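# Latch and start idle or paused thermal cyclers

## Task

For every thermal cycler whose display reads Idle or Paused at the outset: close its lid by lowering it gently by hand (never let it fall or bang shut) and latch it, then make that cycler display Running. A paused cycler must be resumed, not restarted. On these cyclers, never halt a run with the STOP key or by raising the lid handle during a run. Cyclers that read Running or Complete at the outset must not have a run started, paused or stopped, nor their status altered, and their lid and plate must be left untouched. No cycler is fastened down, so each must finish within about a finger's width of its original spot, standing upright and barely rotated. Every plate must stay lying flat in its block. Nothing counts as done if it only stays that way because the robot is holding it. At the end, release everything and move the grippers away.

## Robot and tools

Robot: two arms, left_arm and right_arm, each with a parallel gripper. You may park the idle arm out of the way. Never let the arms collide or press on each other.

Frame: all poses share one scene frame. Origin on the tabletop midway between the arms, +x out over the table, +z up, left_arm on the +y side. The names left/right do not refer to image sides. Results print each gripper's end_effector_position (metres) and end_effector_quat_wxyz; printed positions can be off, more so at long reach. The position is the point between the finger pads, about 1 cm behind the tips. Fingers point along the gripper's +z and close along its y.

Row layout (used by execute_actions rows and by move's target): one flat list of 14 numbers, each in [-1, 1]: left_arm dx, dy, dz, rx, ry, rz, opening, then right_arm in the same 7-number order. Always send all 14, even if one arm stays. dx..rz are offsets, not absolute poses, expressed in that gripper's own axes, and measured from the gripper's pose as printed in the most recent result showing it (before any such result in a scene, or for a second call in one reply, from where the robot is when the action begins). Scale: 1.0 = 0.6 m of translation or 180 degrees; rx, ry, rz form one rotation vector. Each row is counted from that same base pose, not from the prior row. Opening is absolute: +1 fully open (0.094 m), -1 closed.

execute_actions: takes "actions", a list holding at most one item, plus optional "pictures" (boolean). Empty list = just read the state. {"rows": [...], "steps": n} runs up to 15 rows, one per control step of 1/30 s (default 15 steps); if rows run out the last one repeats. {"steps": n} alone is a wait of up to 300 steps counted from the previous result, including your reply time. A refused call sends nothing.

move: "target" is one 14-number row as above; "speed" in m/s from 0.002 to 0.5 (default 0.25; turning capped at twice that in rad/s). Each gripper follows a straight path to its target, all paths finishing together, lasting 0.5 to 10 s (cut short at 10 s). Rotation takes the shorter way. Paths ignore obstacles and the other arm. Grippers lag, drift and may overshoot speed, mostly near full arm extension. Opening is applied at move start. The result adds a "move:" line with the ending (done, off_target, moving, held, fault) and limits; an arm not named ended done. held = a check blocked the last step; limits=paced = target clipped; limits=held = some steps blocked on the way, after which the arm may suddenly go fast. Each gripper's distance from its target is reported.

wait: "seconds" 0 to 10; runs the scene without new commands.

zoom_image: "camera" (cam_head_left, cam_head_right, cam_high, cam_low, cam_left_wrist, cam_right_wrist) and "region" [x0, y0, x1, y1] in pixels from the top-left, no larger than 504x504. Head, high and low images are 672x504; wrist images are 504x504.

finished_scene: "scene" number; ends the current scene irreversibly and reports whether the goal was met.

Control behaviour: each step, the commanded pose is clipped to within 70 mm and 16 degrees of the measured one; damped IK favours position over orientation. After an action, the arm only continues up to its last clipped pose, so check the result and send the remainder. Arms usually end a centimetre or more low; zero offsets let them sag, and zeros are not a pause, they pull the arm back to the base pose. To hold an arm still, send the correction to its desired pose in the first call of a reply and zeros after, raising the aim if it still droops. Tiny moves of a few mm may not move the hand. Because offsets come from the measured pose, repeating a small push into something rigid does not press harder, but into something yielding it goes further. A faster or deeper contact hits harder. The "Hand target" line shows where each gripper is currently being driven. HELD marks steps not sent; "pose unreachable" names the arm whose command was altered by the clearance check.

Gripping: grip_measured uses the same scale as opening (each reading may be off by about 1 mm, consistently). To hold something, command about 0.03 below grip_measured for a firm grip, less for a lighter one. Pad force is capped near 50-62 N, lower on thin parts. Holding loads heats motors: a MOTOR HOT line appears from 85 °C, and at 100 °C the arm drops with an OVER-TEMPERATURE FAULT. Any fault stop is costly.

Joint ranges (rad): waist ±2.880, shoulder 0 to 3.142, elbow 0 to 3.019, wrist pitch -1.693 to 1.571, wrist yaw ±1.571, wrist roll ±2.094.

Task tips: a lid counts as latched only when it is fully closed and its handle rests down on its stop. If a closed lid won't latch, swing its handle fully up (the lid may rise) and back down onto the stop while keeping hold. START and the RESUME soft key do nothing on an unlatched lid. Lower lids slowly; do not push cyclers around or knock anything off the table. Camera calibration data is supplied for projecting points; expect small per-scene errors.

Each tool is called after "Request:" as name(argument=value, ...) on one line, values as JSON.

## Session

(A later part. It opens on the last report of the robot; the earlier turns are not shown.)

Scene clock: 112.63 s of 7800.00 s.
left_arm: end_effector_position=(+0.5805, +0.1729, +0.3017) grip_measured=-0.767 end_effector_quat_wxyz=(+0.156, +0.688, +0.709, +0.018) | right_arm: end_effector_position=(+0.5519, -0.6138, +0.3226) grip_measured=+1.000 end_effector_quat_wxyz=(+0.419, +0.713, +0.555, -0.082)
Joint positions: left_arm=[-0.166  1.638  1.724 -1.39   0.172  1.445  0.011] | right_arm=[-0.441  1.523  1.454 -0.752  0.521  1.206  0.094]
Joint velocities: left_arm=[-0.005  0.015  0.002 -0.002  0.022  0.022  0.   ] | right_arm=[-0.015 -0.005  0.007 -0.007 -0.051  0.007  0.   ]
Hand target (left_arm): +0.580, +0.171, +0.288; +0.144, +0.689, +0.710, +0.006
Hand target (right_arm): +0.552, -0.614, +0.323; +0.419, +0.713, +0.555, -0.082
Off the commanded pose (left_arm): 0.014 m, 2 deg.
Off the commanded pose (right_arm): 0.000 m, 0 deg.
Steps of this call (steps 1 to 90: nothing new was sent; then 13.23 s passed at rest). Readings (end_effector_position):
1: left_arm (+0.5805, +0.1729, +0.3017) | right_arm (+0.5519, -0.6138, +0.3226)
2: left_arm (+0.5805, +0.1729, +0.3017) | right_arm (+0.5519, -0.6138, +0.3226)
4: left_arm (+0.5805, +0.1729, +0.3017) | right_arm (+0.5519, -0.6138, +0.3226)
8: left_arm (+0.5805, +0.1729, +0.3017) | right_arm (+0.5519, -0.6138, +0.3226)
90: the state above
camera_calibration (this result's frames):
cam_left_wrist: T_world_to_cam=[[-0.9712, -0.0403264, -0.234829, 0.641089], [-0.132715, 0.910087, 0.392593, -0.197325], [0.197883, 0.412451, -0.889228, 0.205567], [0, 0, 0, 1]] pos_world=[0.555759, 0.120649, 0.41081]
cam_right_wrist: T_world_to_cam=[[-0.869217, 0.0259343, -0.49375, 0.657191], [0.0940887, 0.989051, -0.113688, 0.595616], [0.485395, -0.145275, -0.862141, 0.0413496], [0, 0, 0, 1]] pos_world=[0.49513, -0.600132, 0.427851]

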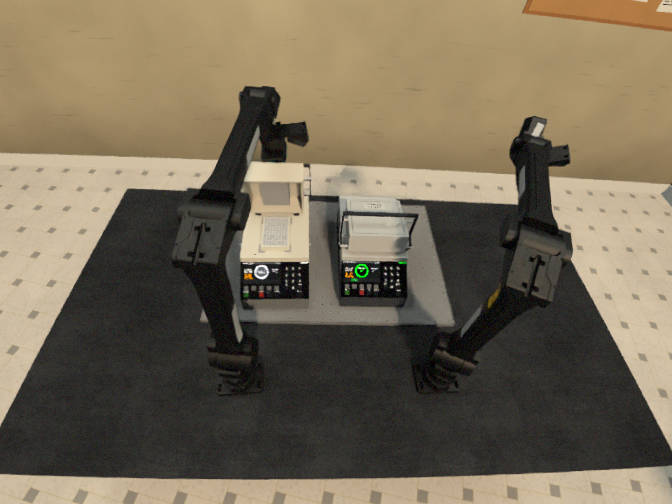

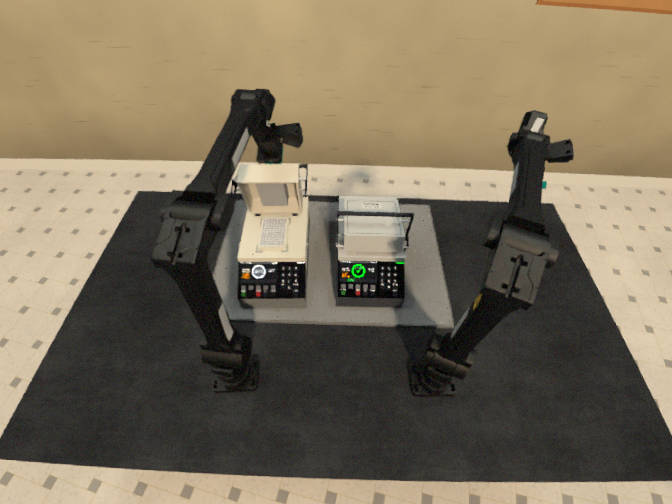

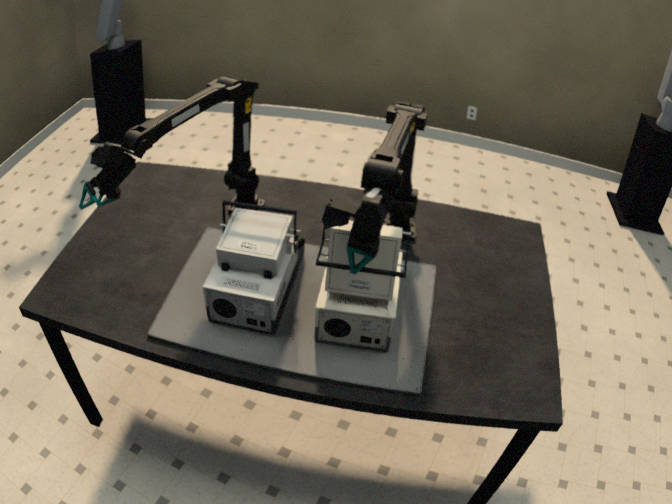

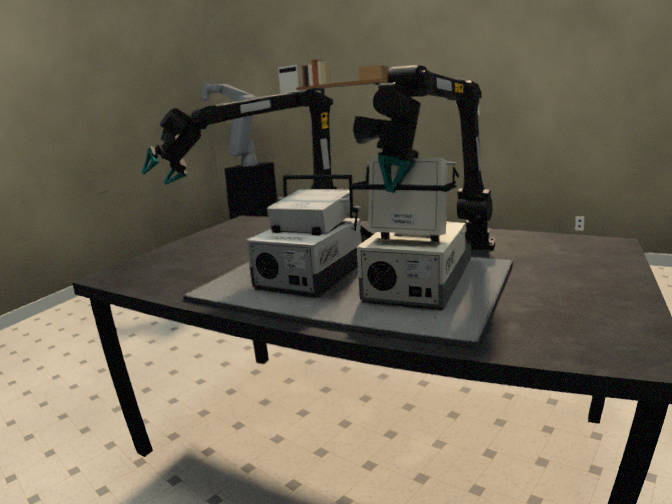

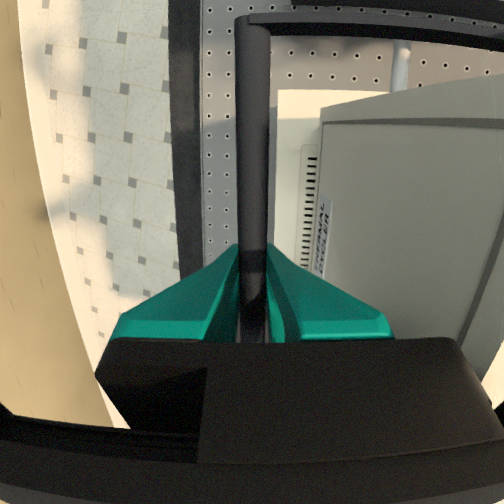

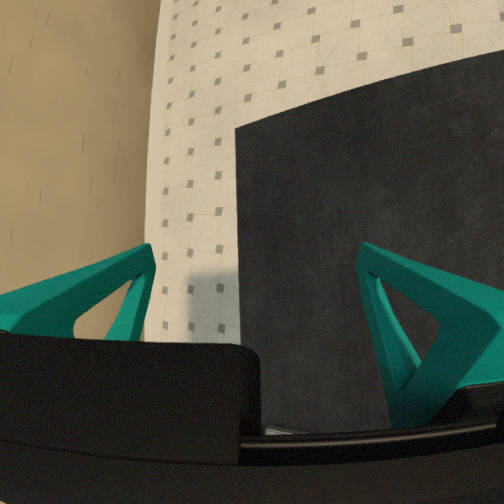

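Request:
move(target=[0,-0.09,-0.03,0,0,0,-0.8,0,0,0,0,0,0,1], speed=0.04)

Request:
move(target=[0,-0.08,-0.01,0,0,0,-0.8,0,0,0,0,0,0,1], speed=0.04)

Scene clock: 122.57 s of 7800.00 s.
left_arm: end_effector_position=(+0.5458, +0.1716, +0.3157) grip_measured=-0.778 end_effector_quat_wxyz=(+0.181, +0.689, +0.701, +0.038) | right_arm: end_effector_position=(+0.5519, -0.6138, +0.3226) grip_measured=+1.000 end_effector_quat_wxyz=(+0.419, +0.713, +0.555, -0.082)
Joint positions: left_arm=[-0.173  1.508  1.595 -1.326  0.172  1.445  0.01 ] | right_arm=[-0.441  1.523  1.454 -0.752  0.521  1.206  0.094]
Joint velocities: left_arm=[-0.015 -0.015 -0.012  0.007  0.022  0.037 -0.   ] | right_arm=[ 0.005  0.015  0.022 -0.002 -0.051 -0.007  0.   ]
Hand target (left_arm): +0.525, +0.173, +0.306; +0.156, +0.688, +0.709, +0.018
Hand target (right_arm): +0.552, -0.614, +0.323; +0.419, +0.713, +0.555, -0.082
Off the commanded pose (left_arm): 0.024 m, 4 deg.
Off the commanded pose (right_arm): 0.000 m, 0 deg.
After step 90, 5.17 s passed at rest.
move: off_target (left_arm)
camera_calibration (this result's frames):
cam_left_wrist: T_world_to_cam=[[-0.954286, -0.0350075, -0.296837, 0.620041], [-0.151159, 0.91328, 0.378247, -0.192246], [0.257854, 0.405826, -0.876822, 0.189808], [0, 0, 0, 1]] pos_world=[0.513694, 0.120252, 0.423195]
cam_right_wrist: T_world_to_cam=[[-0.869217, 0.0259343, -0.49375, 0.657191], [0.0940887, 0.989051, -0.113688, 0.595616], [0.485395, -0.145275, -0.862141, 0.0413496], [0, 0, 0, 1]] pos_world=[0.49513, -0.600132, 0.427851]

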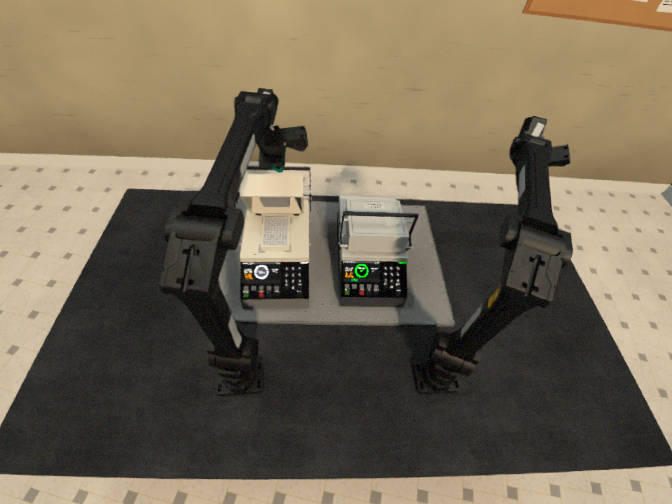

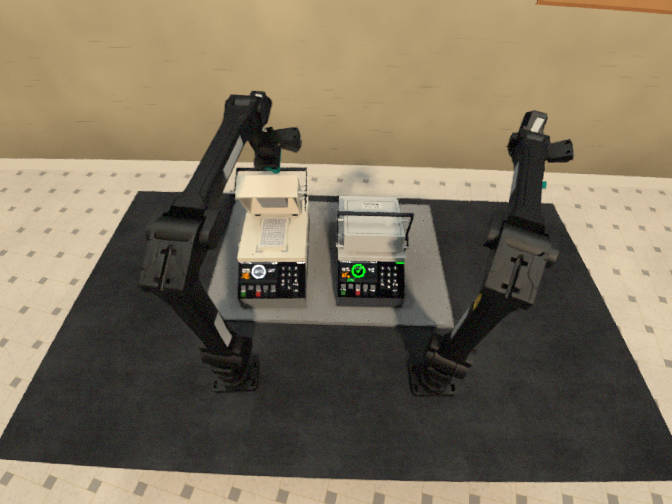

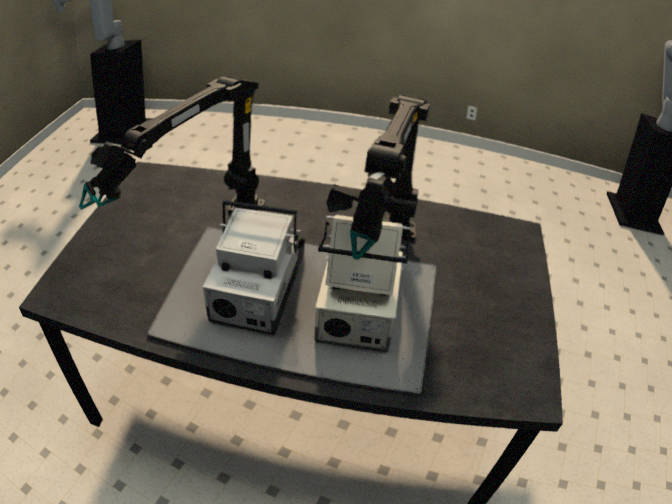

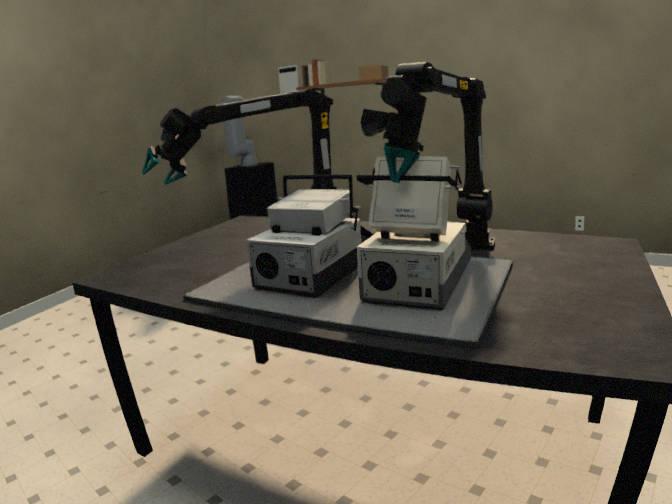

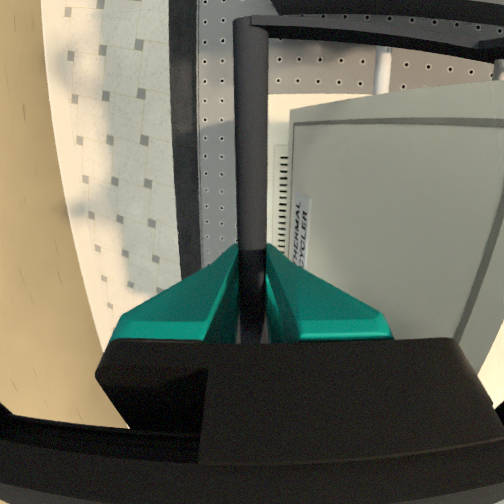

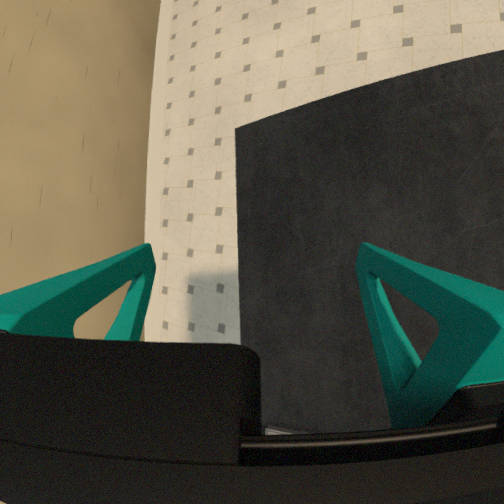

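Scene clock: 124.10 s of 7800.00 s.
left_arm: end_effector_position=(+0.5139, +0.1698, +0.3215) grip_measured=-0.778 end_effector_quat_wxyz=(+0.204, +0.689, +0.693, +0.056) | right_arm: end_effector_position=(+0.5519, -0.6138, +0.3226) grip_measured=+1.000 end_effector_quat_wxyz=(+0.419, +0.713, +0.555, -0.082)
Joint positions: left_arm=[-0.182  1.39   1.472 -1.261  0.172  1.442  0.01 ] | right_arm=[-0.441  1.523  1.454 -0.752  0.521  1.206  0.094]
Joint velocities: left_arm=[-0.005 -0.005 -0.002  0.002  0.007  0.037  0.   ] | right_arm=[ 0.005  0.005  0.012 -0.012 -0.022 -0.051  0.   ]
Hand target (left_arm): +0.499, +0.170, +0.308; +0.181, +0.689, +0.701, +0.038
Hand target (right_arm): +0.552, -0.614, +0.323; +0.419, +0.713, +0.555, -0.082
Off the commanded pose (left_arm): 0.021 m, 3 deg.
Off the commanded pose (right_arm): 0.000 m, 0 deg.
move: off_target (left_arm)
camera_calibration (this result's frames):
cam_left_wrist: T_world_to_cam=[[-0.935148, -0.03102, -0.352895, 0.598754], [-0.167692, 0.916245, 0.363833, -0.18494], [0.312053, 0.399415, -0.862027, 0.172353], [0, 0, 0, 1]] pos_world=[0.475128, 0.119183, 0.427158]
cam_right_wrist: T_world_to_cam=[[-0.869217, 0.0259343, -0.49375, 0.657191], [0.0940887, 0.989051, -0.113688, 0.595616], [0.485395, -0.145275, -0.862141, 0.0413496], [0, 0, 0, 1]] pos_world=[0.49513, -0.600132, 0.427851]

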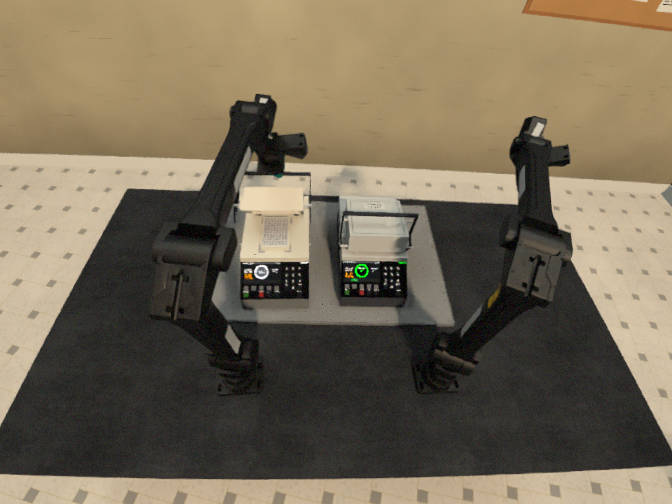

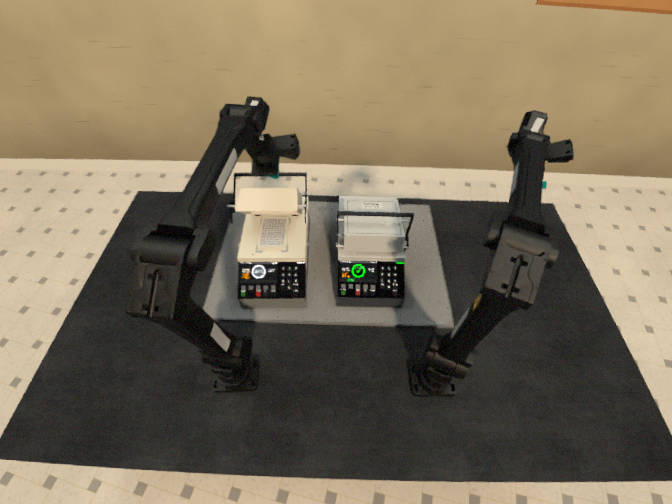

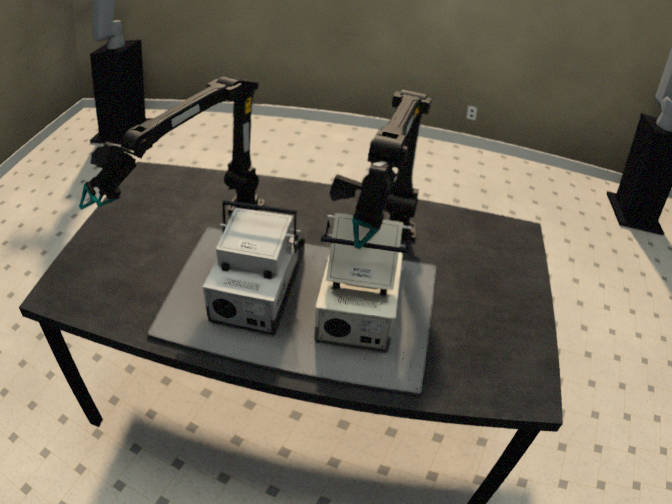

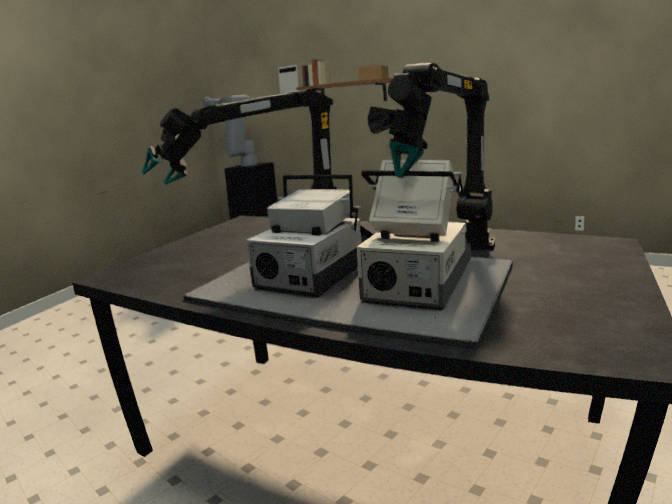

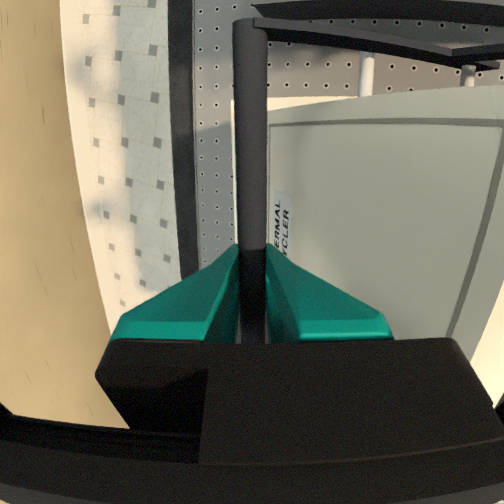

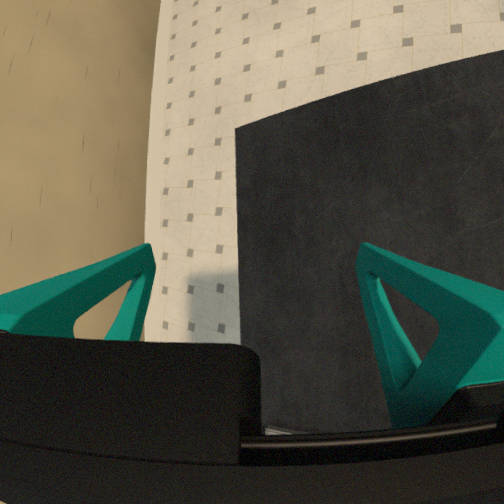

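Request:
move(target=[0,-0.09,0.0,0,0,0,-0.8,0,0,0,0,0,0,1], speed=0.03)

Request:
move(target=[0,-0.07,0.02,0,0,0,-0.8,0,0,0,0,0,0,1], speed=0.03)

Scene clock: 131.97 s of 7800.00 s.
left_arm: end_effector_position=(+0.4712, +0.1671, +0.3179) grip_measured=-0.779 end_effector_quat_wxyz=(+0.222, +0.689, +0.686, +0.068) | right_arm: end_effector_position=(+0.5519, -0.6138, +0.3226) grip_measured=+1.000 end_effector_quat_wxyz=(+0.419, +0.713, +0.555, -0.082)
Joint positions: left_arm=[-0.197  1.253  1.323 -1.203  0.171  1.433  0.01 ] | right_arm=[-0.441  1.523  1.454 -0.752  0.521  1.206  0.094]
Joint velocities: left_arm=[-0.005 -0.005 -0.022  0.002 -0.037 -0.007 -0.001] | right_arm=[-0.005 -0.015  0.007 -0.002  0.022 -0.007  0.   ]
Hand target (left_arm): +0.464, +0.167, +0.303; +0.204, +0.689, +0.693, +0.056
Hand target (right_arm): +0.552, -0.614, +0.323; +0.419, +0.713, +0.555, -0.082
Off the commanded pose (left_arm): 0.018 m, 3 deg.
Off the commanded pose (right_arm): 0.000 m, 0 deg.
After step 90, 2.77 s passed at rest.
move: off_target (left_arm)
camera_calibration (this result's frames):
cam_left_wrist: T_world_to_cam=[[-0.918705, -0.0278422, -0.393962, 0.562253], [-0.177672, 0.920011, 0.349304, -0.179626], [0.352724, 0.390903, -0.850165, 0.162164], [0, 0, 0, 1]] pos_world=[0.427431, 0.117522, 0.422117]
cam_right_wrist: T_world_to_cam=[[-0.869217, 0.0259343, -0.49375, 0.657191], [0.0940887, 0.989051, -0.113688, 0.595616], [0.485395, -0.145275, -0.862141, 0.0413496], [0, 0, 0, 1]] pos_world=[0.49513, -0.600132, 0.427851]

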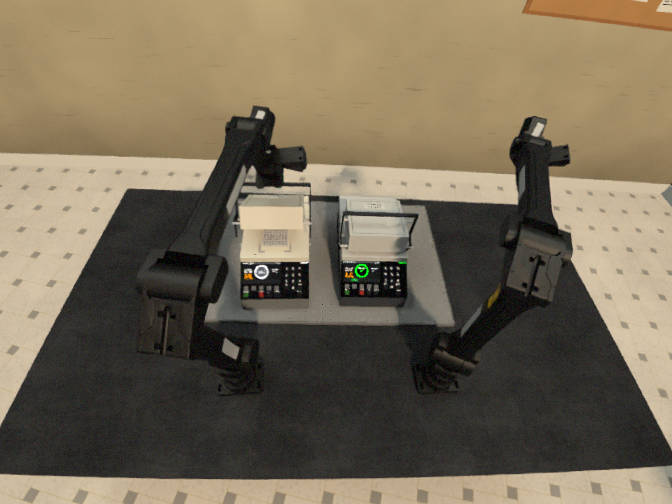

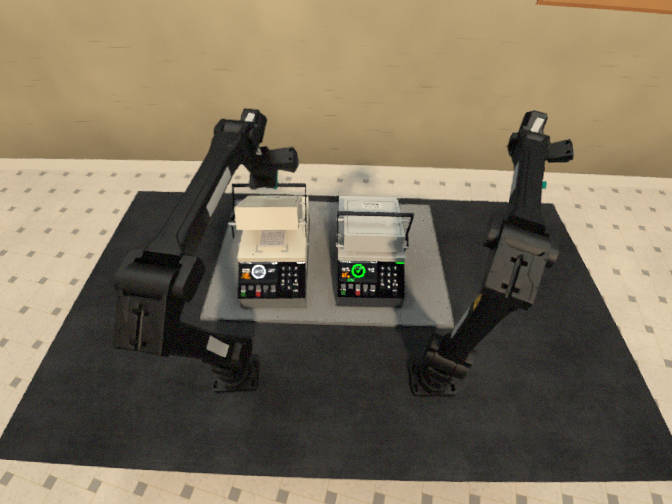

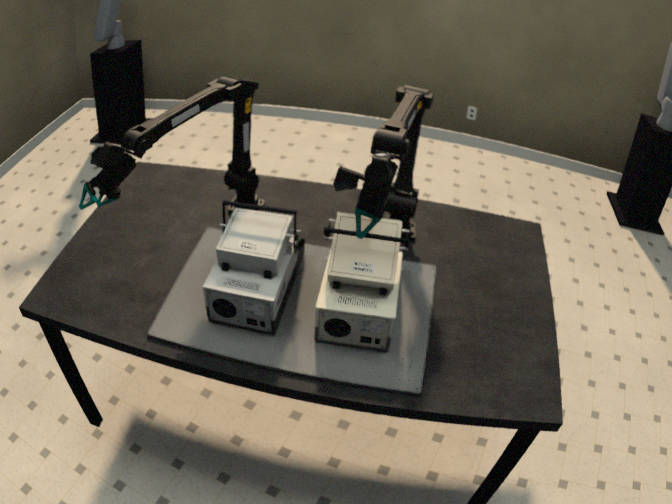

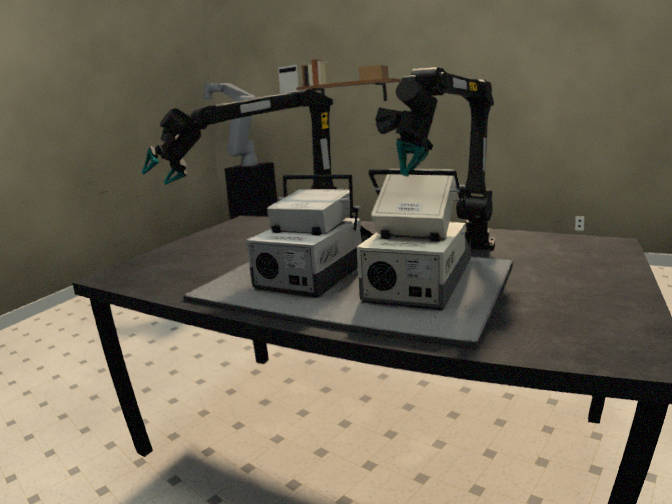

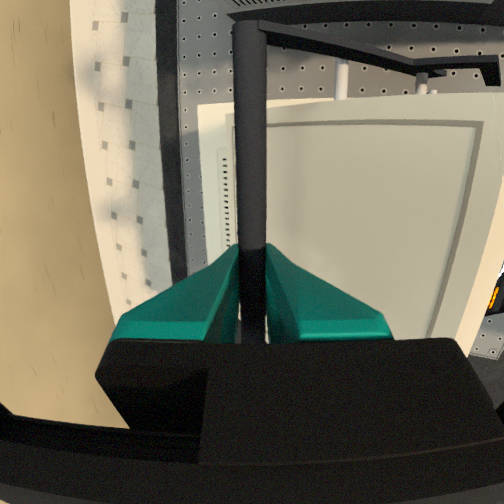

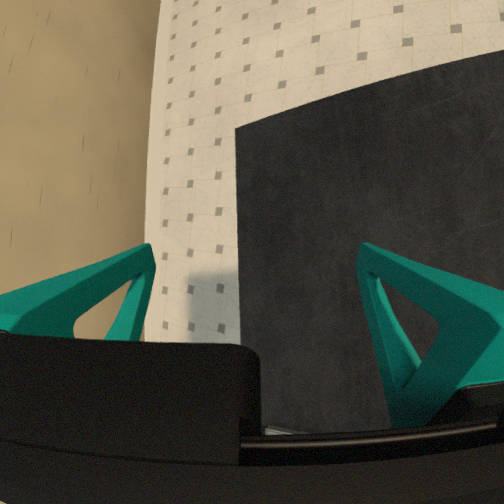

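Scene clock: 133.73 s of 7800.00 s.
left_arm: end_effector_position=(+0.4383, +0.1648, +0.3040) grip_measured=-0.779 end_effector_quat_wxyz=(+0.233, +0.689, +0.682, +0.074) | right_arm: end_effector_position=(+0.5519, -0.6138, +0.3226) grip_measured=+1.000 end_effector_quat_wxyz=(+0.419, +0.713, +0.555, -0.082)
Joint positions: left_arm=[-0.211  1.151  1.196 -1.15   0.169  1.422  0.01 ] | right_arm=[-0.441  1.523  1.454 -0.752  0.521  1.206  0.094]
Joint velocities: left_arm=[-0.015 -0.015 -0.002 -0.017  0.037 -0.007  0.001] | right_arm=[-0.005  0.005 -0.017 -0.007 -0.066 -0.007  0.   ]
Hand target (left_arm): +0.437, +0.163, +0.291; +0.222, +0.689, +0.686, +0.067
Hand target (right_arm): +0.552, -0.614, +0.323; +0.419, +0.713, +0.555, -0.082
Off the commanded pose (left_arm): 0.014 m, 2 deg.
Off the commanded pose (right_arm): 0.000 m, 0 deg.
move: off_target (left_arm)
camera_calibration (this result's frames):
cam_left_wrist: T_world_to_cam=[[-0.908299, -0.0267452, -0.417466, 0.52892], [-0.183192, 0.922605, 0.339472, -0.173503], [0.376077, 0.384818, -0.8429, 0.151429], [0, 0, 0, 1]] pos_world=[0.391684, 0.115949, 0.407345]
cam_right_wrist: T_world_to_cam=[[-0.869217, 0.0259343, -0.49375, 0.657191], [0.0940887, 0.989051, -0.113688, 0.595616], [0.485395, -0.145275, -0.862141, 0.0413496], [0, 0, 0, 1]] pos_world=[0.49513, -0.600132, 0.427851]

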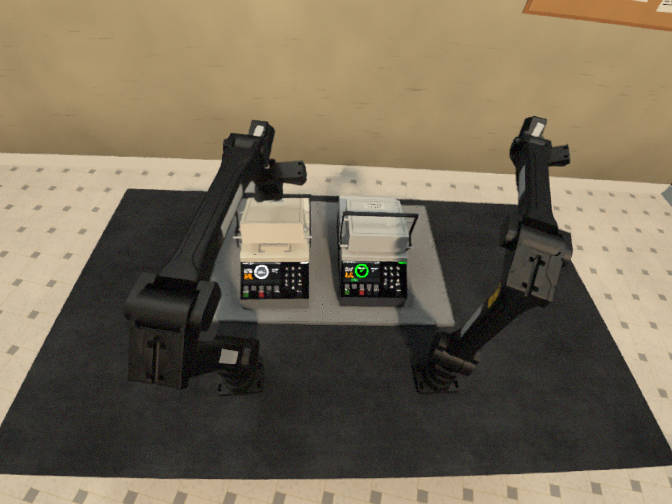

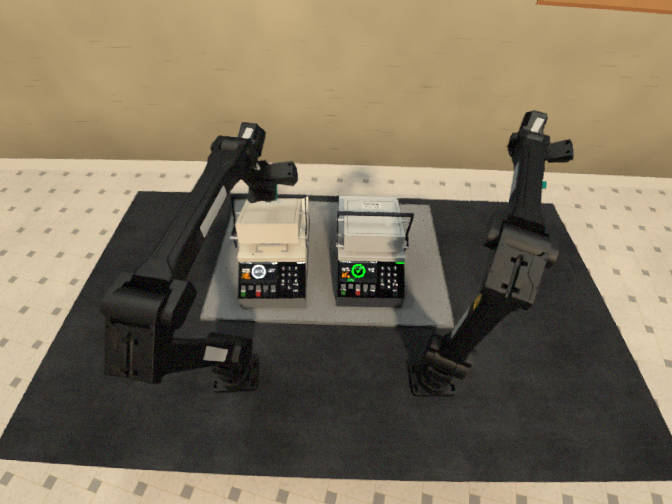

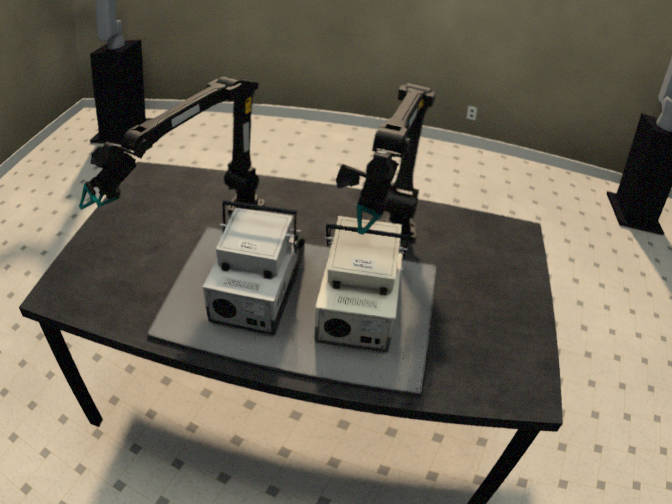

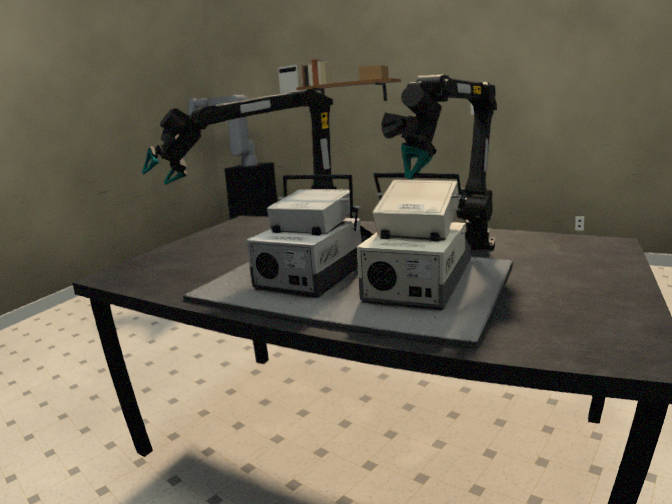

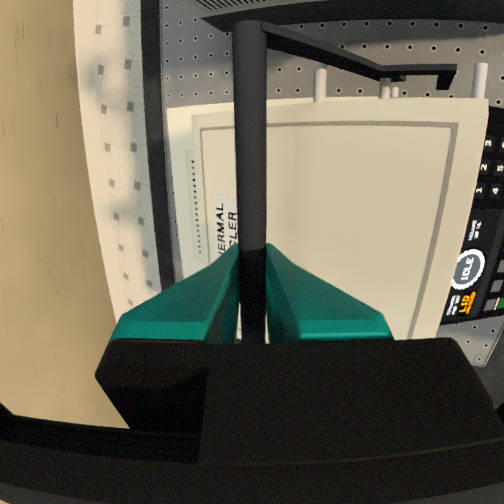

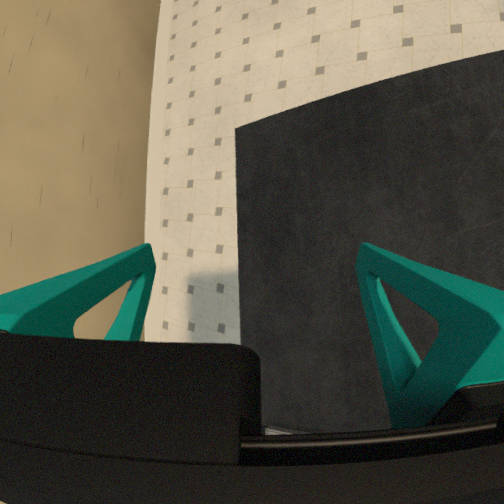

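Request:
move(target=[0,-0.08,0.01,0,0,0,-0.8,0,0,0,0,0,0,1], speed=0.025)

Request:
move(target=[0,-0.08,0.0,0,0,0,-0.8,0,0,0,0,0,0,1], speed=0.025)

Scene clock: 141.87 s of 7800.00 s.
left_arm: end_effector_position=(+0.4107, +0.1631, +0.2874) grip_measured=-0.779 end_effector_quat_wxyz=(+0.245, +0.687, +0.679, +0.085) | right_arm: end_effector_position=(+0.5519, -0.6138, +0.3226) grip_measured=+1.000 end_effector_quat_wxyz=(+0.419, +0.713, +0.555, -0.082)
Joint positions: left_arm=[-0.227  1.056  1.075 -1.088  0.161  1.408  0.01 ] | right_arm=[-0.441  1.523  1.454 -0.752  0.521  1.206  0.094]
Joint velocities: left_arm=[-0.005 -0.015 -0.007 -0.007 -0.037 -0.007  0.   ] | right_arm=[-0.015  0.005 -0.012  0.012  0.022 -0.022  0.   ]
Hand target (left_arm): +0.398, +0.162, +0.279; +0.233, +0.689, +0.682, +0.074
Hand target (right_arm): +0.552, -0.614, +0.323; +0.419, +0.713, +0.555, -0.082
Off the commanded pose (left_arm): 0.016 m, 2 deg.
Off the commanded pose (right_arm): 0.000 m, 0 deg.
After step 90, 2.97 s passed at rest.
move: off_target (left_arm)
camera_calibration (this result's frames):
cam_left_wrist: T_world_to_cam=[[-0.89368, -0.0283739, -0.447806, 0.499824], [-0.194693, 0.923679, 0.330019, -0.164152], [0.404265, 0.382116, -0.830998, 0.133901], [0, 0, 0, 1]] pos_world=[0.360592, 0.11464, 0.389269]
cam_right_wrist: T_world_to_cam=[[-0.869217, 0.0259343, -0.49375, 0.657191], [0.0940887, 0.989051, -0.113688, 0.595616], [0.485395, -0.145275, -0.862141, 0.0413496], [0, 0, 0, 1]] pos_world=[0.49513, -0.600132, 0.427851]

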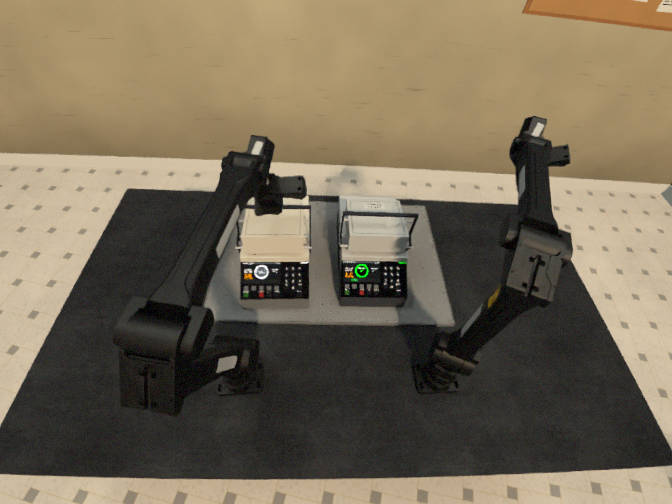

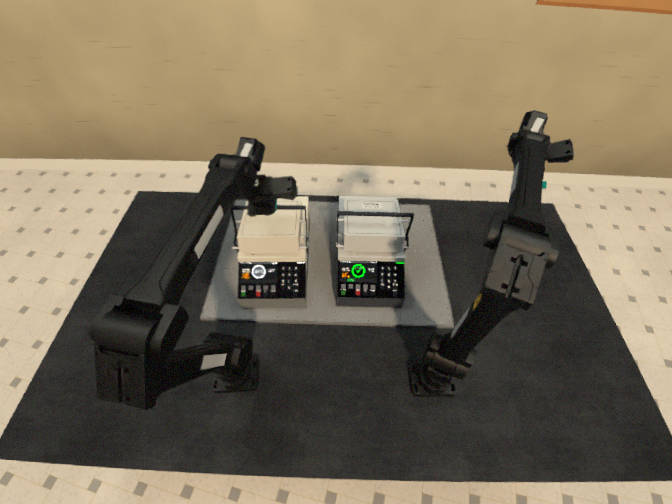

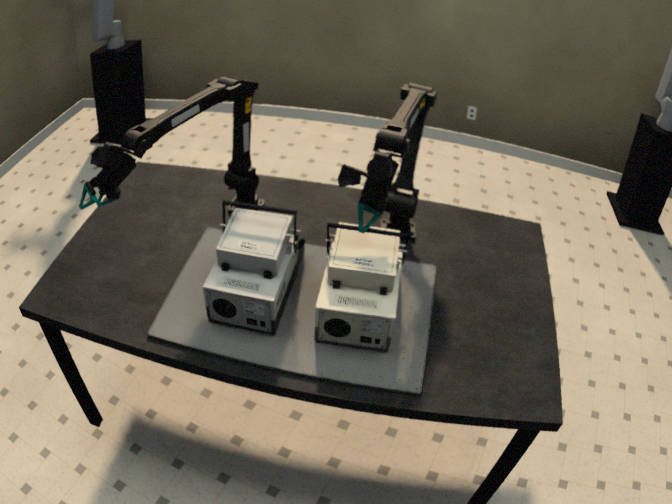

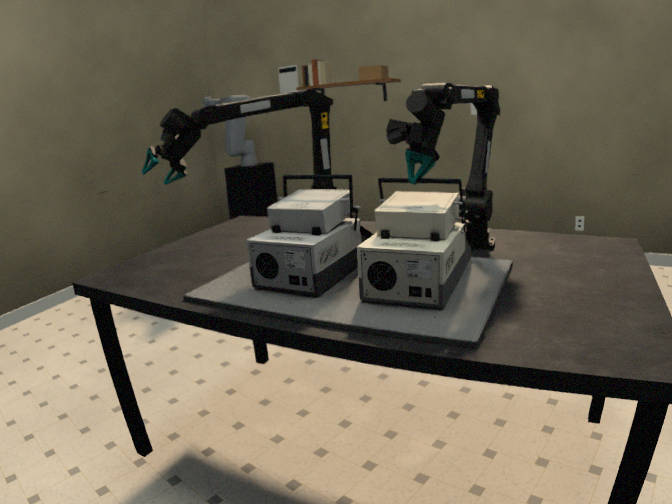

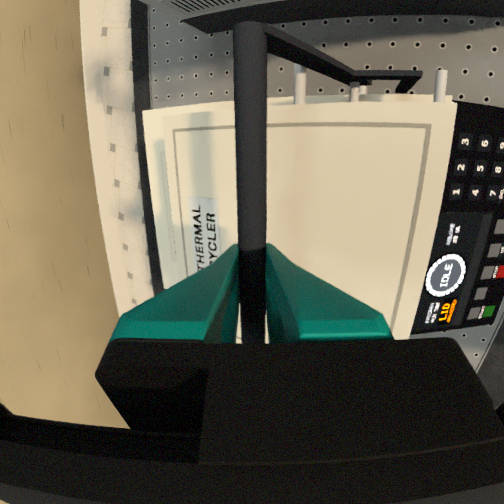

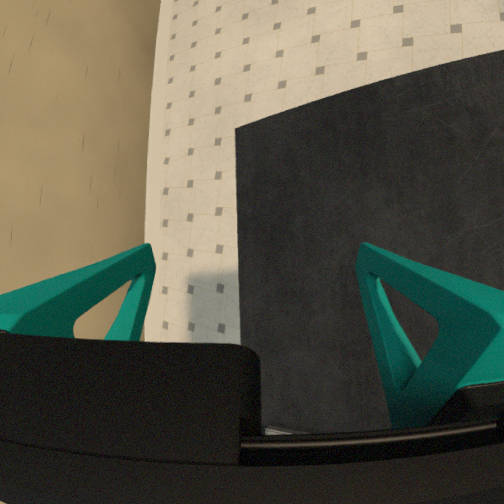

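Scene clock: 144.03 s of 7800.00 s.
left_arm: end_effector_position=(+0.3834, +0.1616, +0.2891) grip_measured=-0.779 end_effector_quat_wxyz=(+0.273, +0.684, +0.668, +0.107) | right_arm: end_effector_position=(+0.5519, -0.6138, +0.3226) grip_measured=+1.000 end_effector_quat_wxyz=(+0.419, +0.713, +0.555, -0.082)
Joint positions: left_arm=[-0.246  0.938  0.983 -1.039  0.15   1.397  0.01 ] | right_arm=[-0.441  1.523  1.454 -0.752  0.521  1.206  0.094]
Joint velocities: left_arm=[-0.015 -0.005 -0.027 -0.022  0.022 -0.007 -0.001] | right_arm=[-0.005 -0.015 -0.012 -0.032 -0.022  0.007  0.   ]
Hand target (left_arm): +0.368, +0.161, +0.267; +0.245, +0.687, +0.678, +0.085
Hand target (right_arm): +0.552, -0.614, +0.323; +0.419, +0.713, +0.555, -0.082
Off the commanded pose (left_arm): 0.028 m, 4 deg.
Off the commanded pose (right_arm): 0.000 m, 0 deg.
move: off_target (left_arm)
camera_calibration (this result's frames):
cam_left_wrist: T_world_to_cam=[[-0.858668, -0.0280548, -0.511764, 0.48117], [-0.214189, 0.926772, 0.308573, -0.155415], [0.465632, 0.374576, -0.801798, 0.116196], [0, 0, 0, 1]] pos_world=[0.325772, 0.114009, 0.387368]
cam_right_wrist: T_world_to_cam=[[-0.869217, 0.0259343, -0.49375, 0.657191], [0.0940887, 0.989051, -0.113688, 0.595616], [0.485395, -0.145275, -0.862141, 0.0413496], [0, 0, 0, 1]] pos_world=[0.49513, -0.600132, 0.427851]

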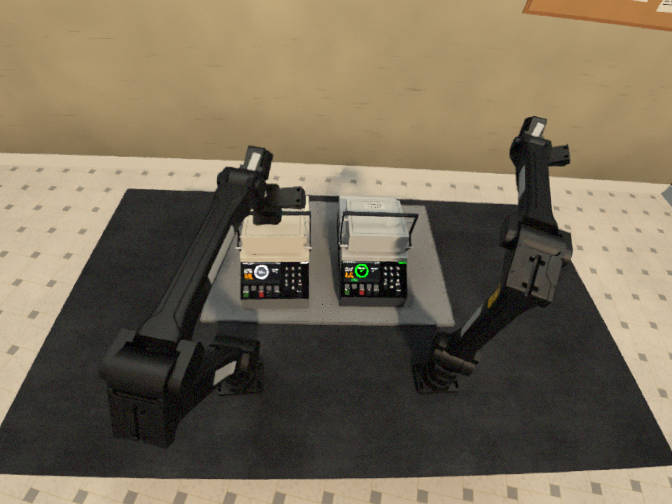

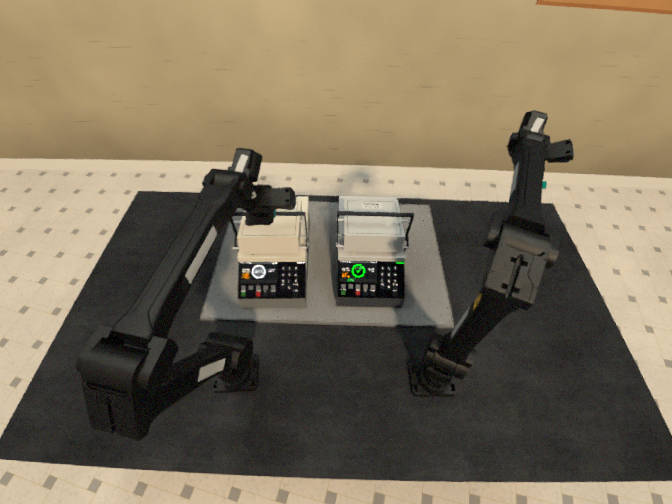

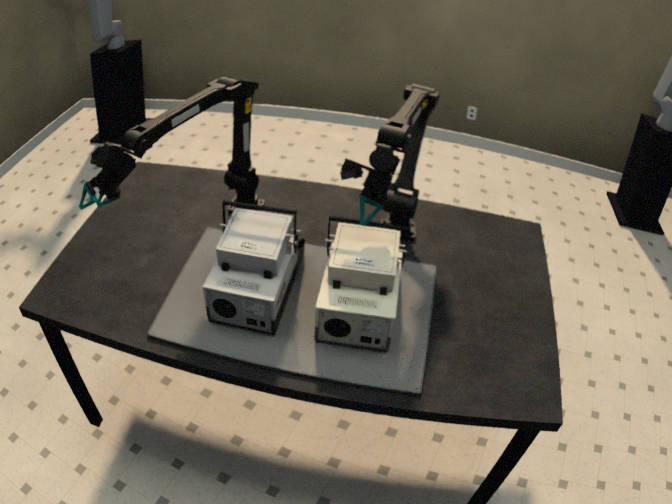

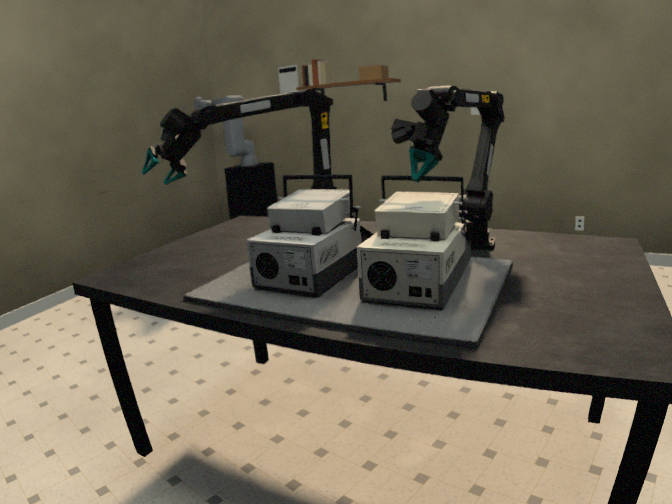

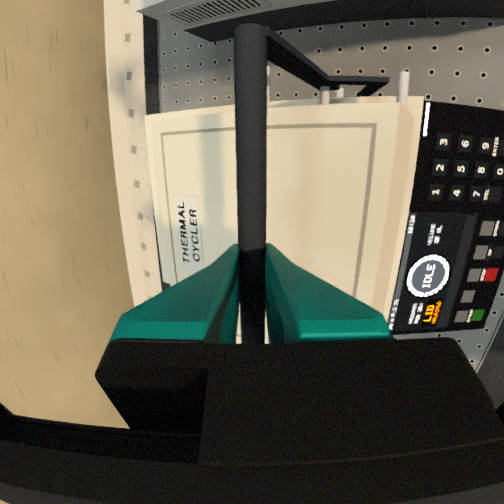

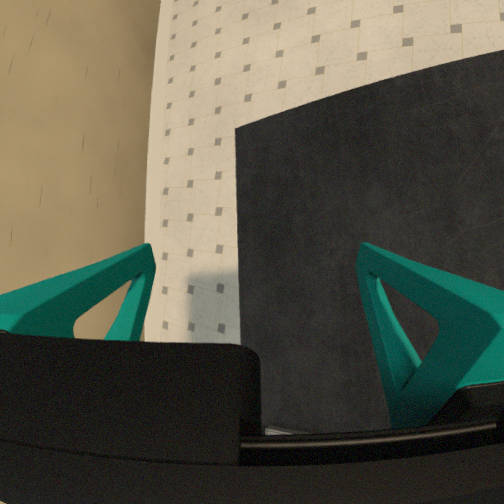

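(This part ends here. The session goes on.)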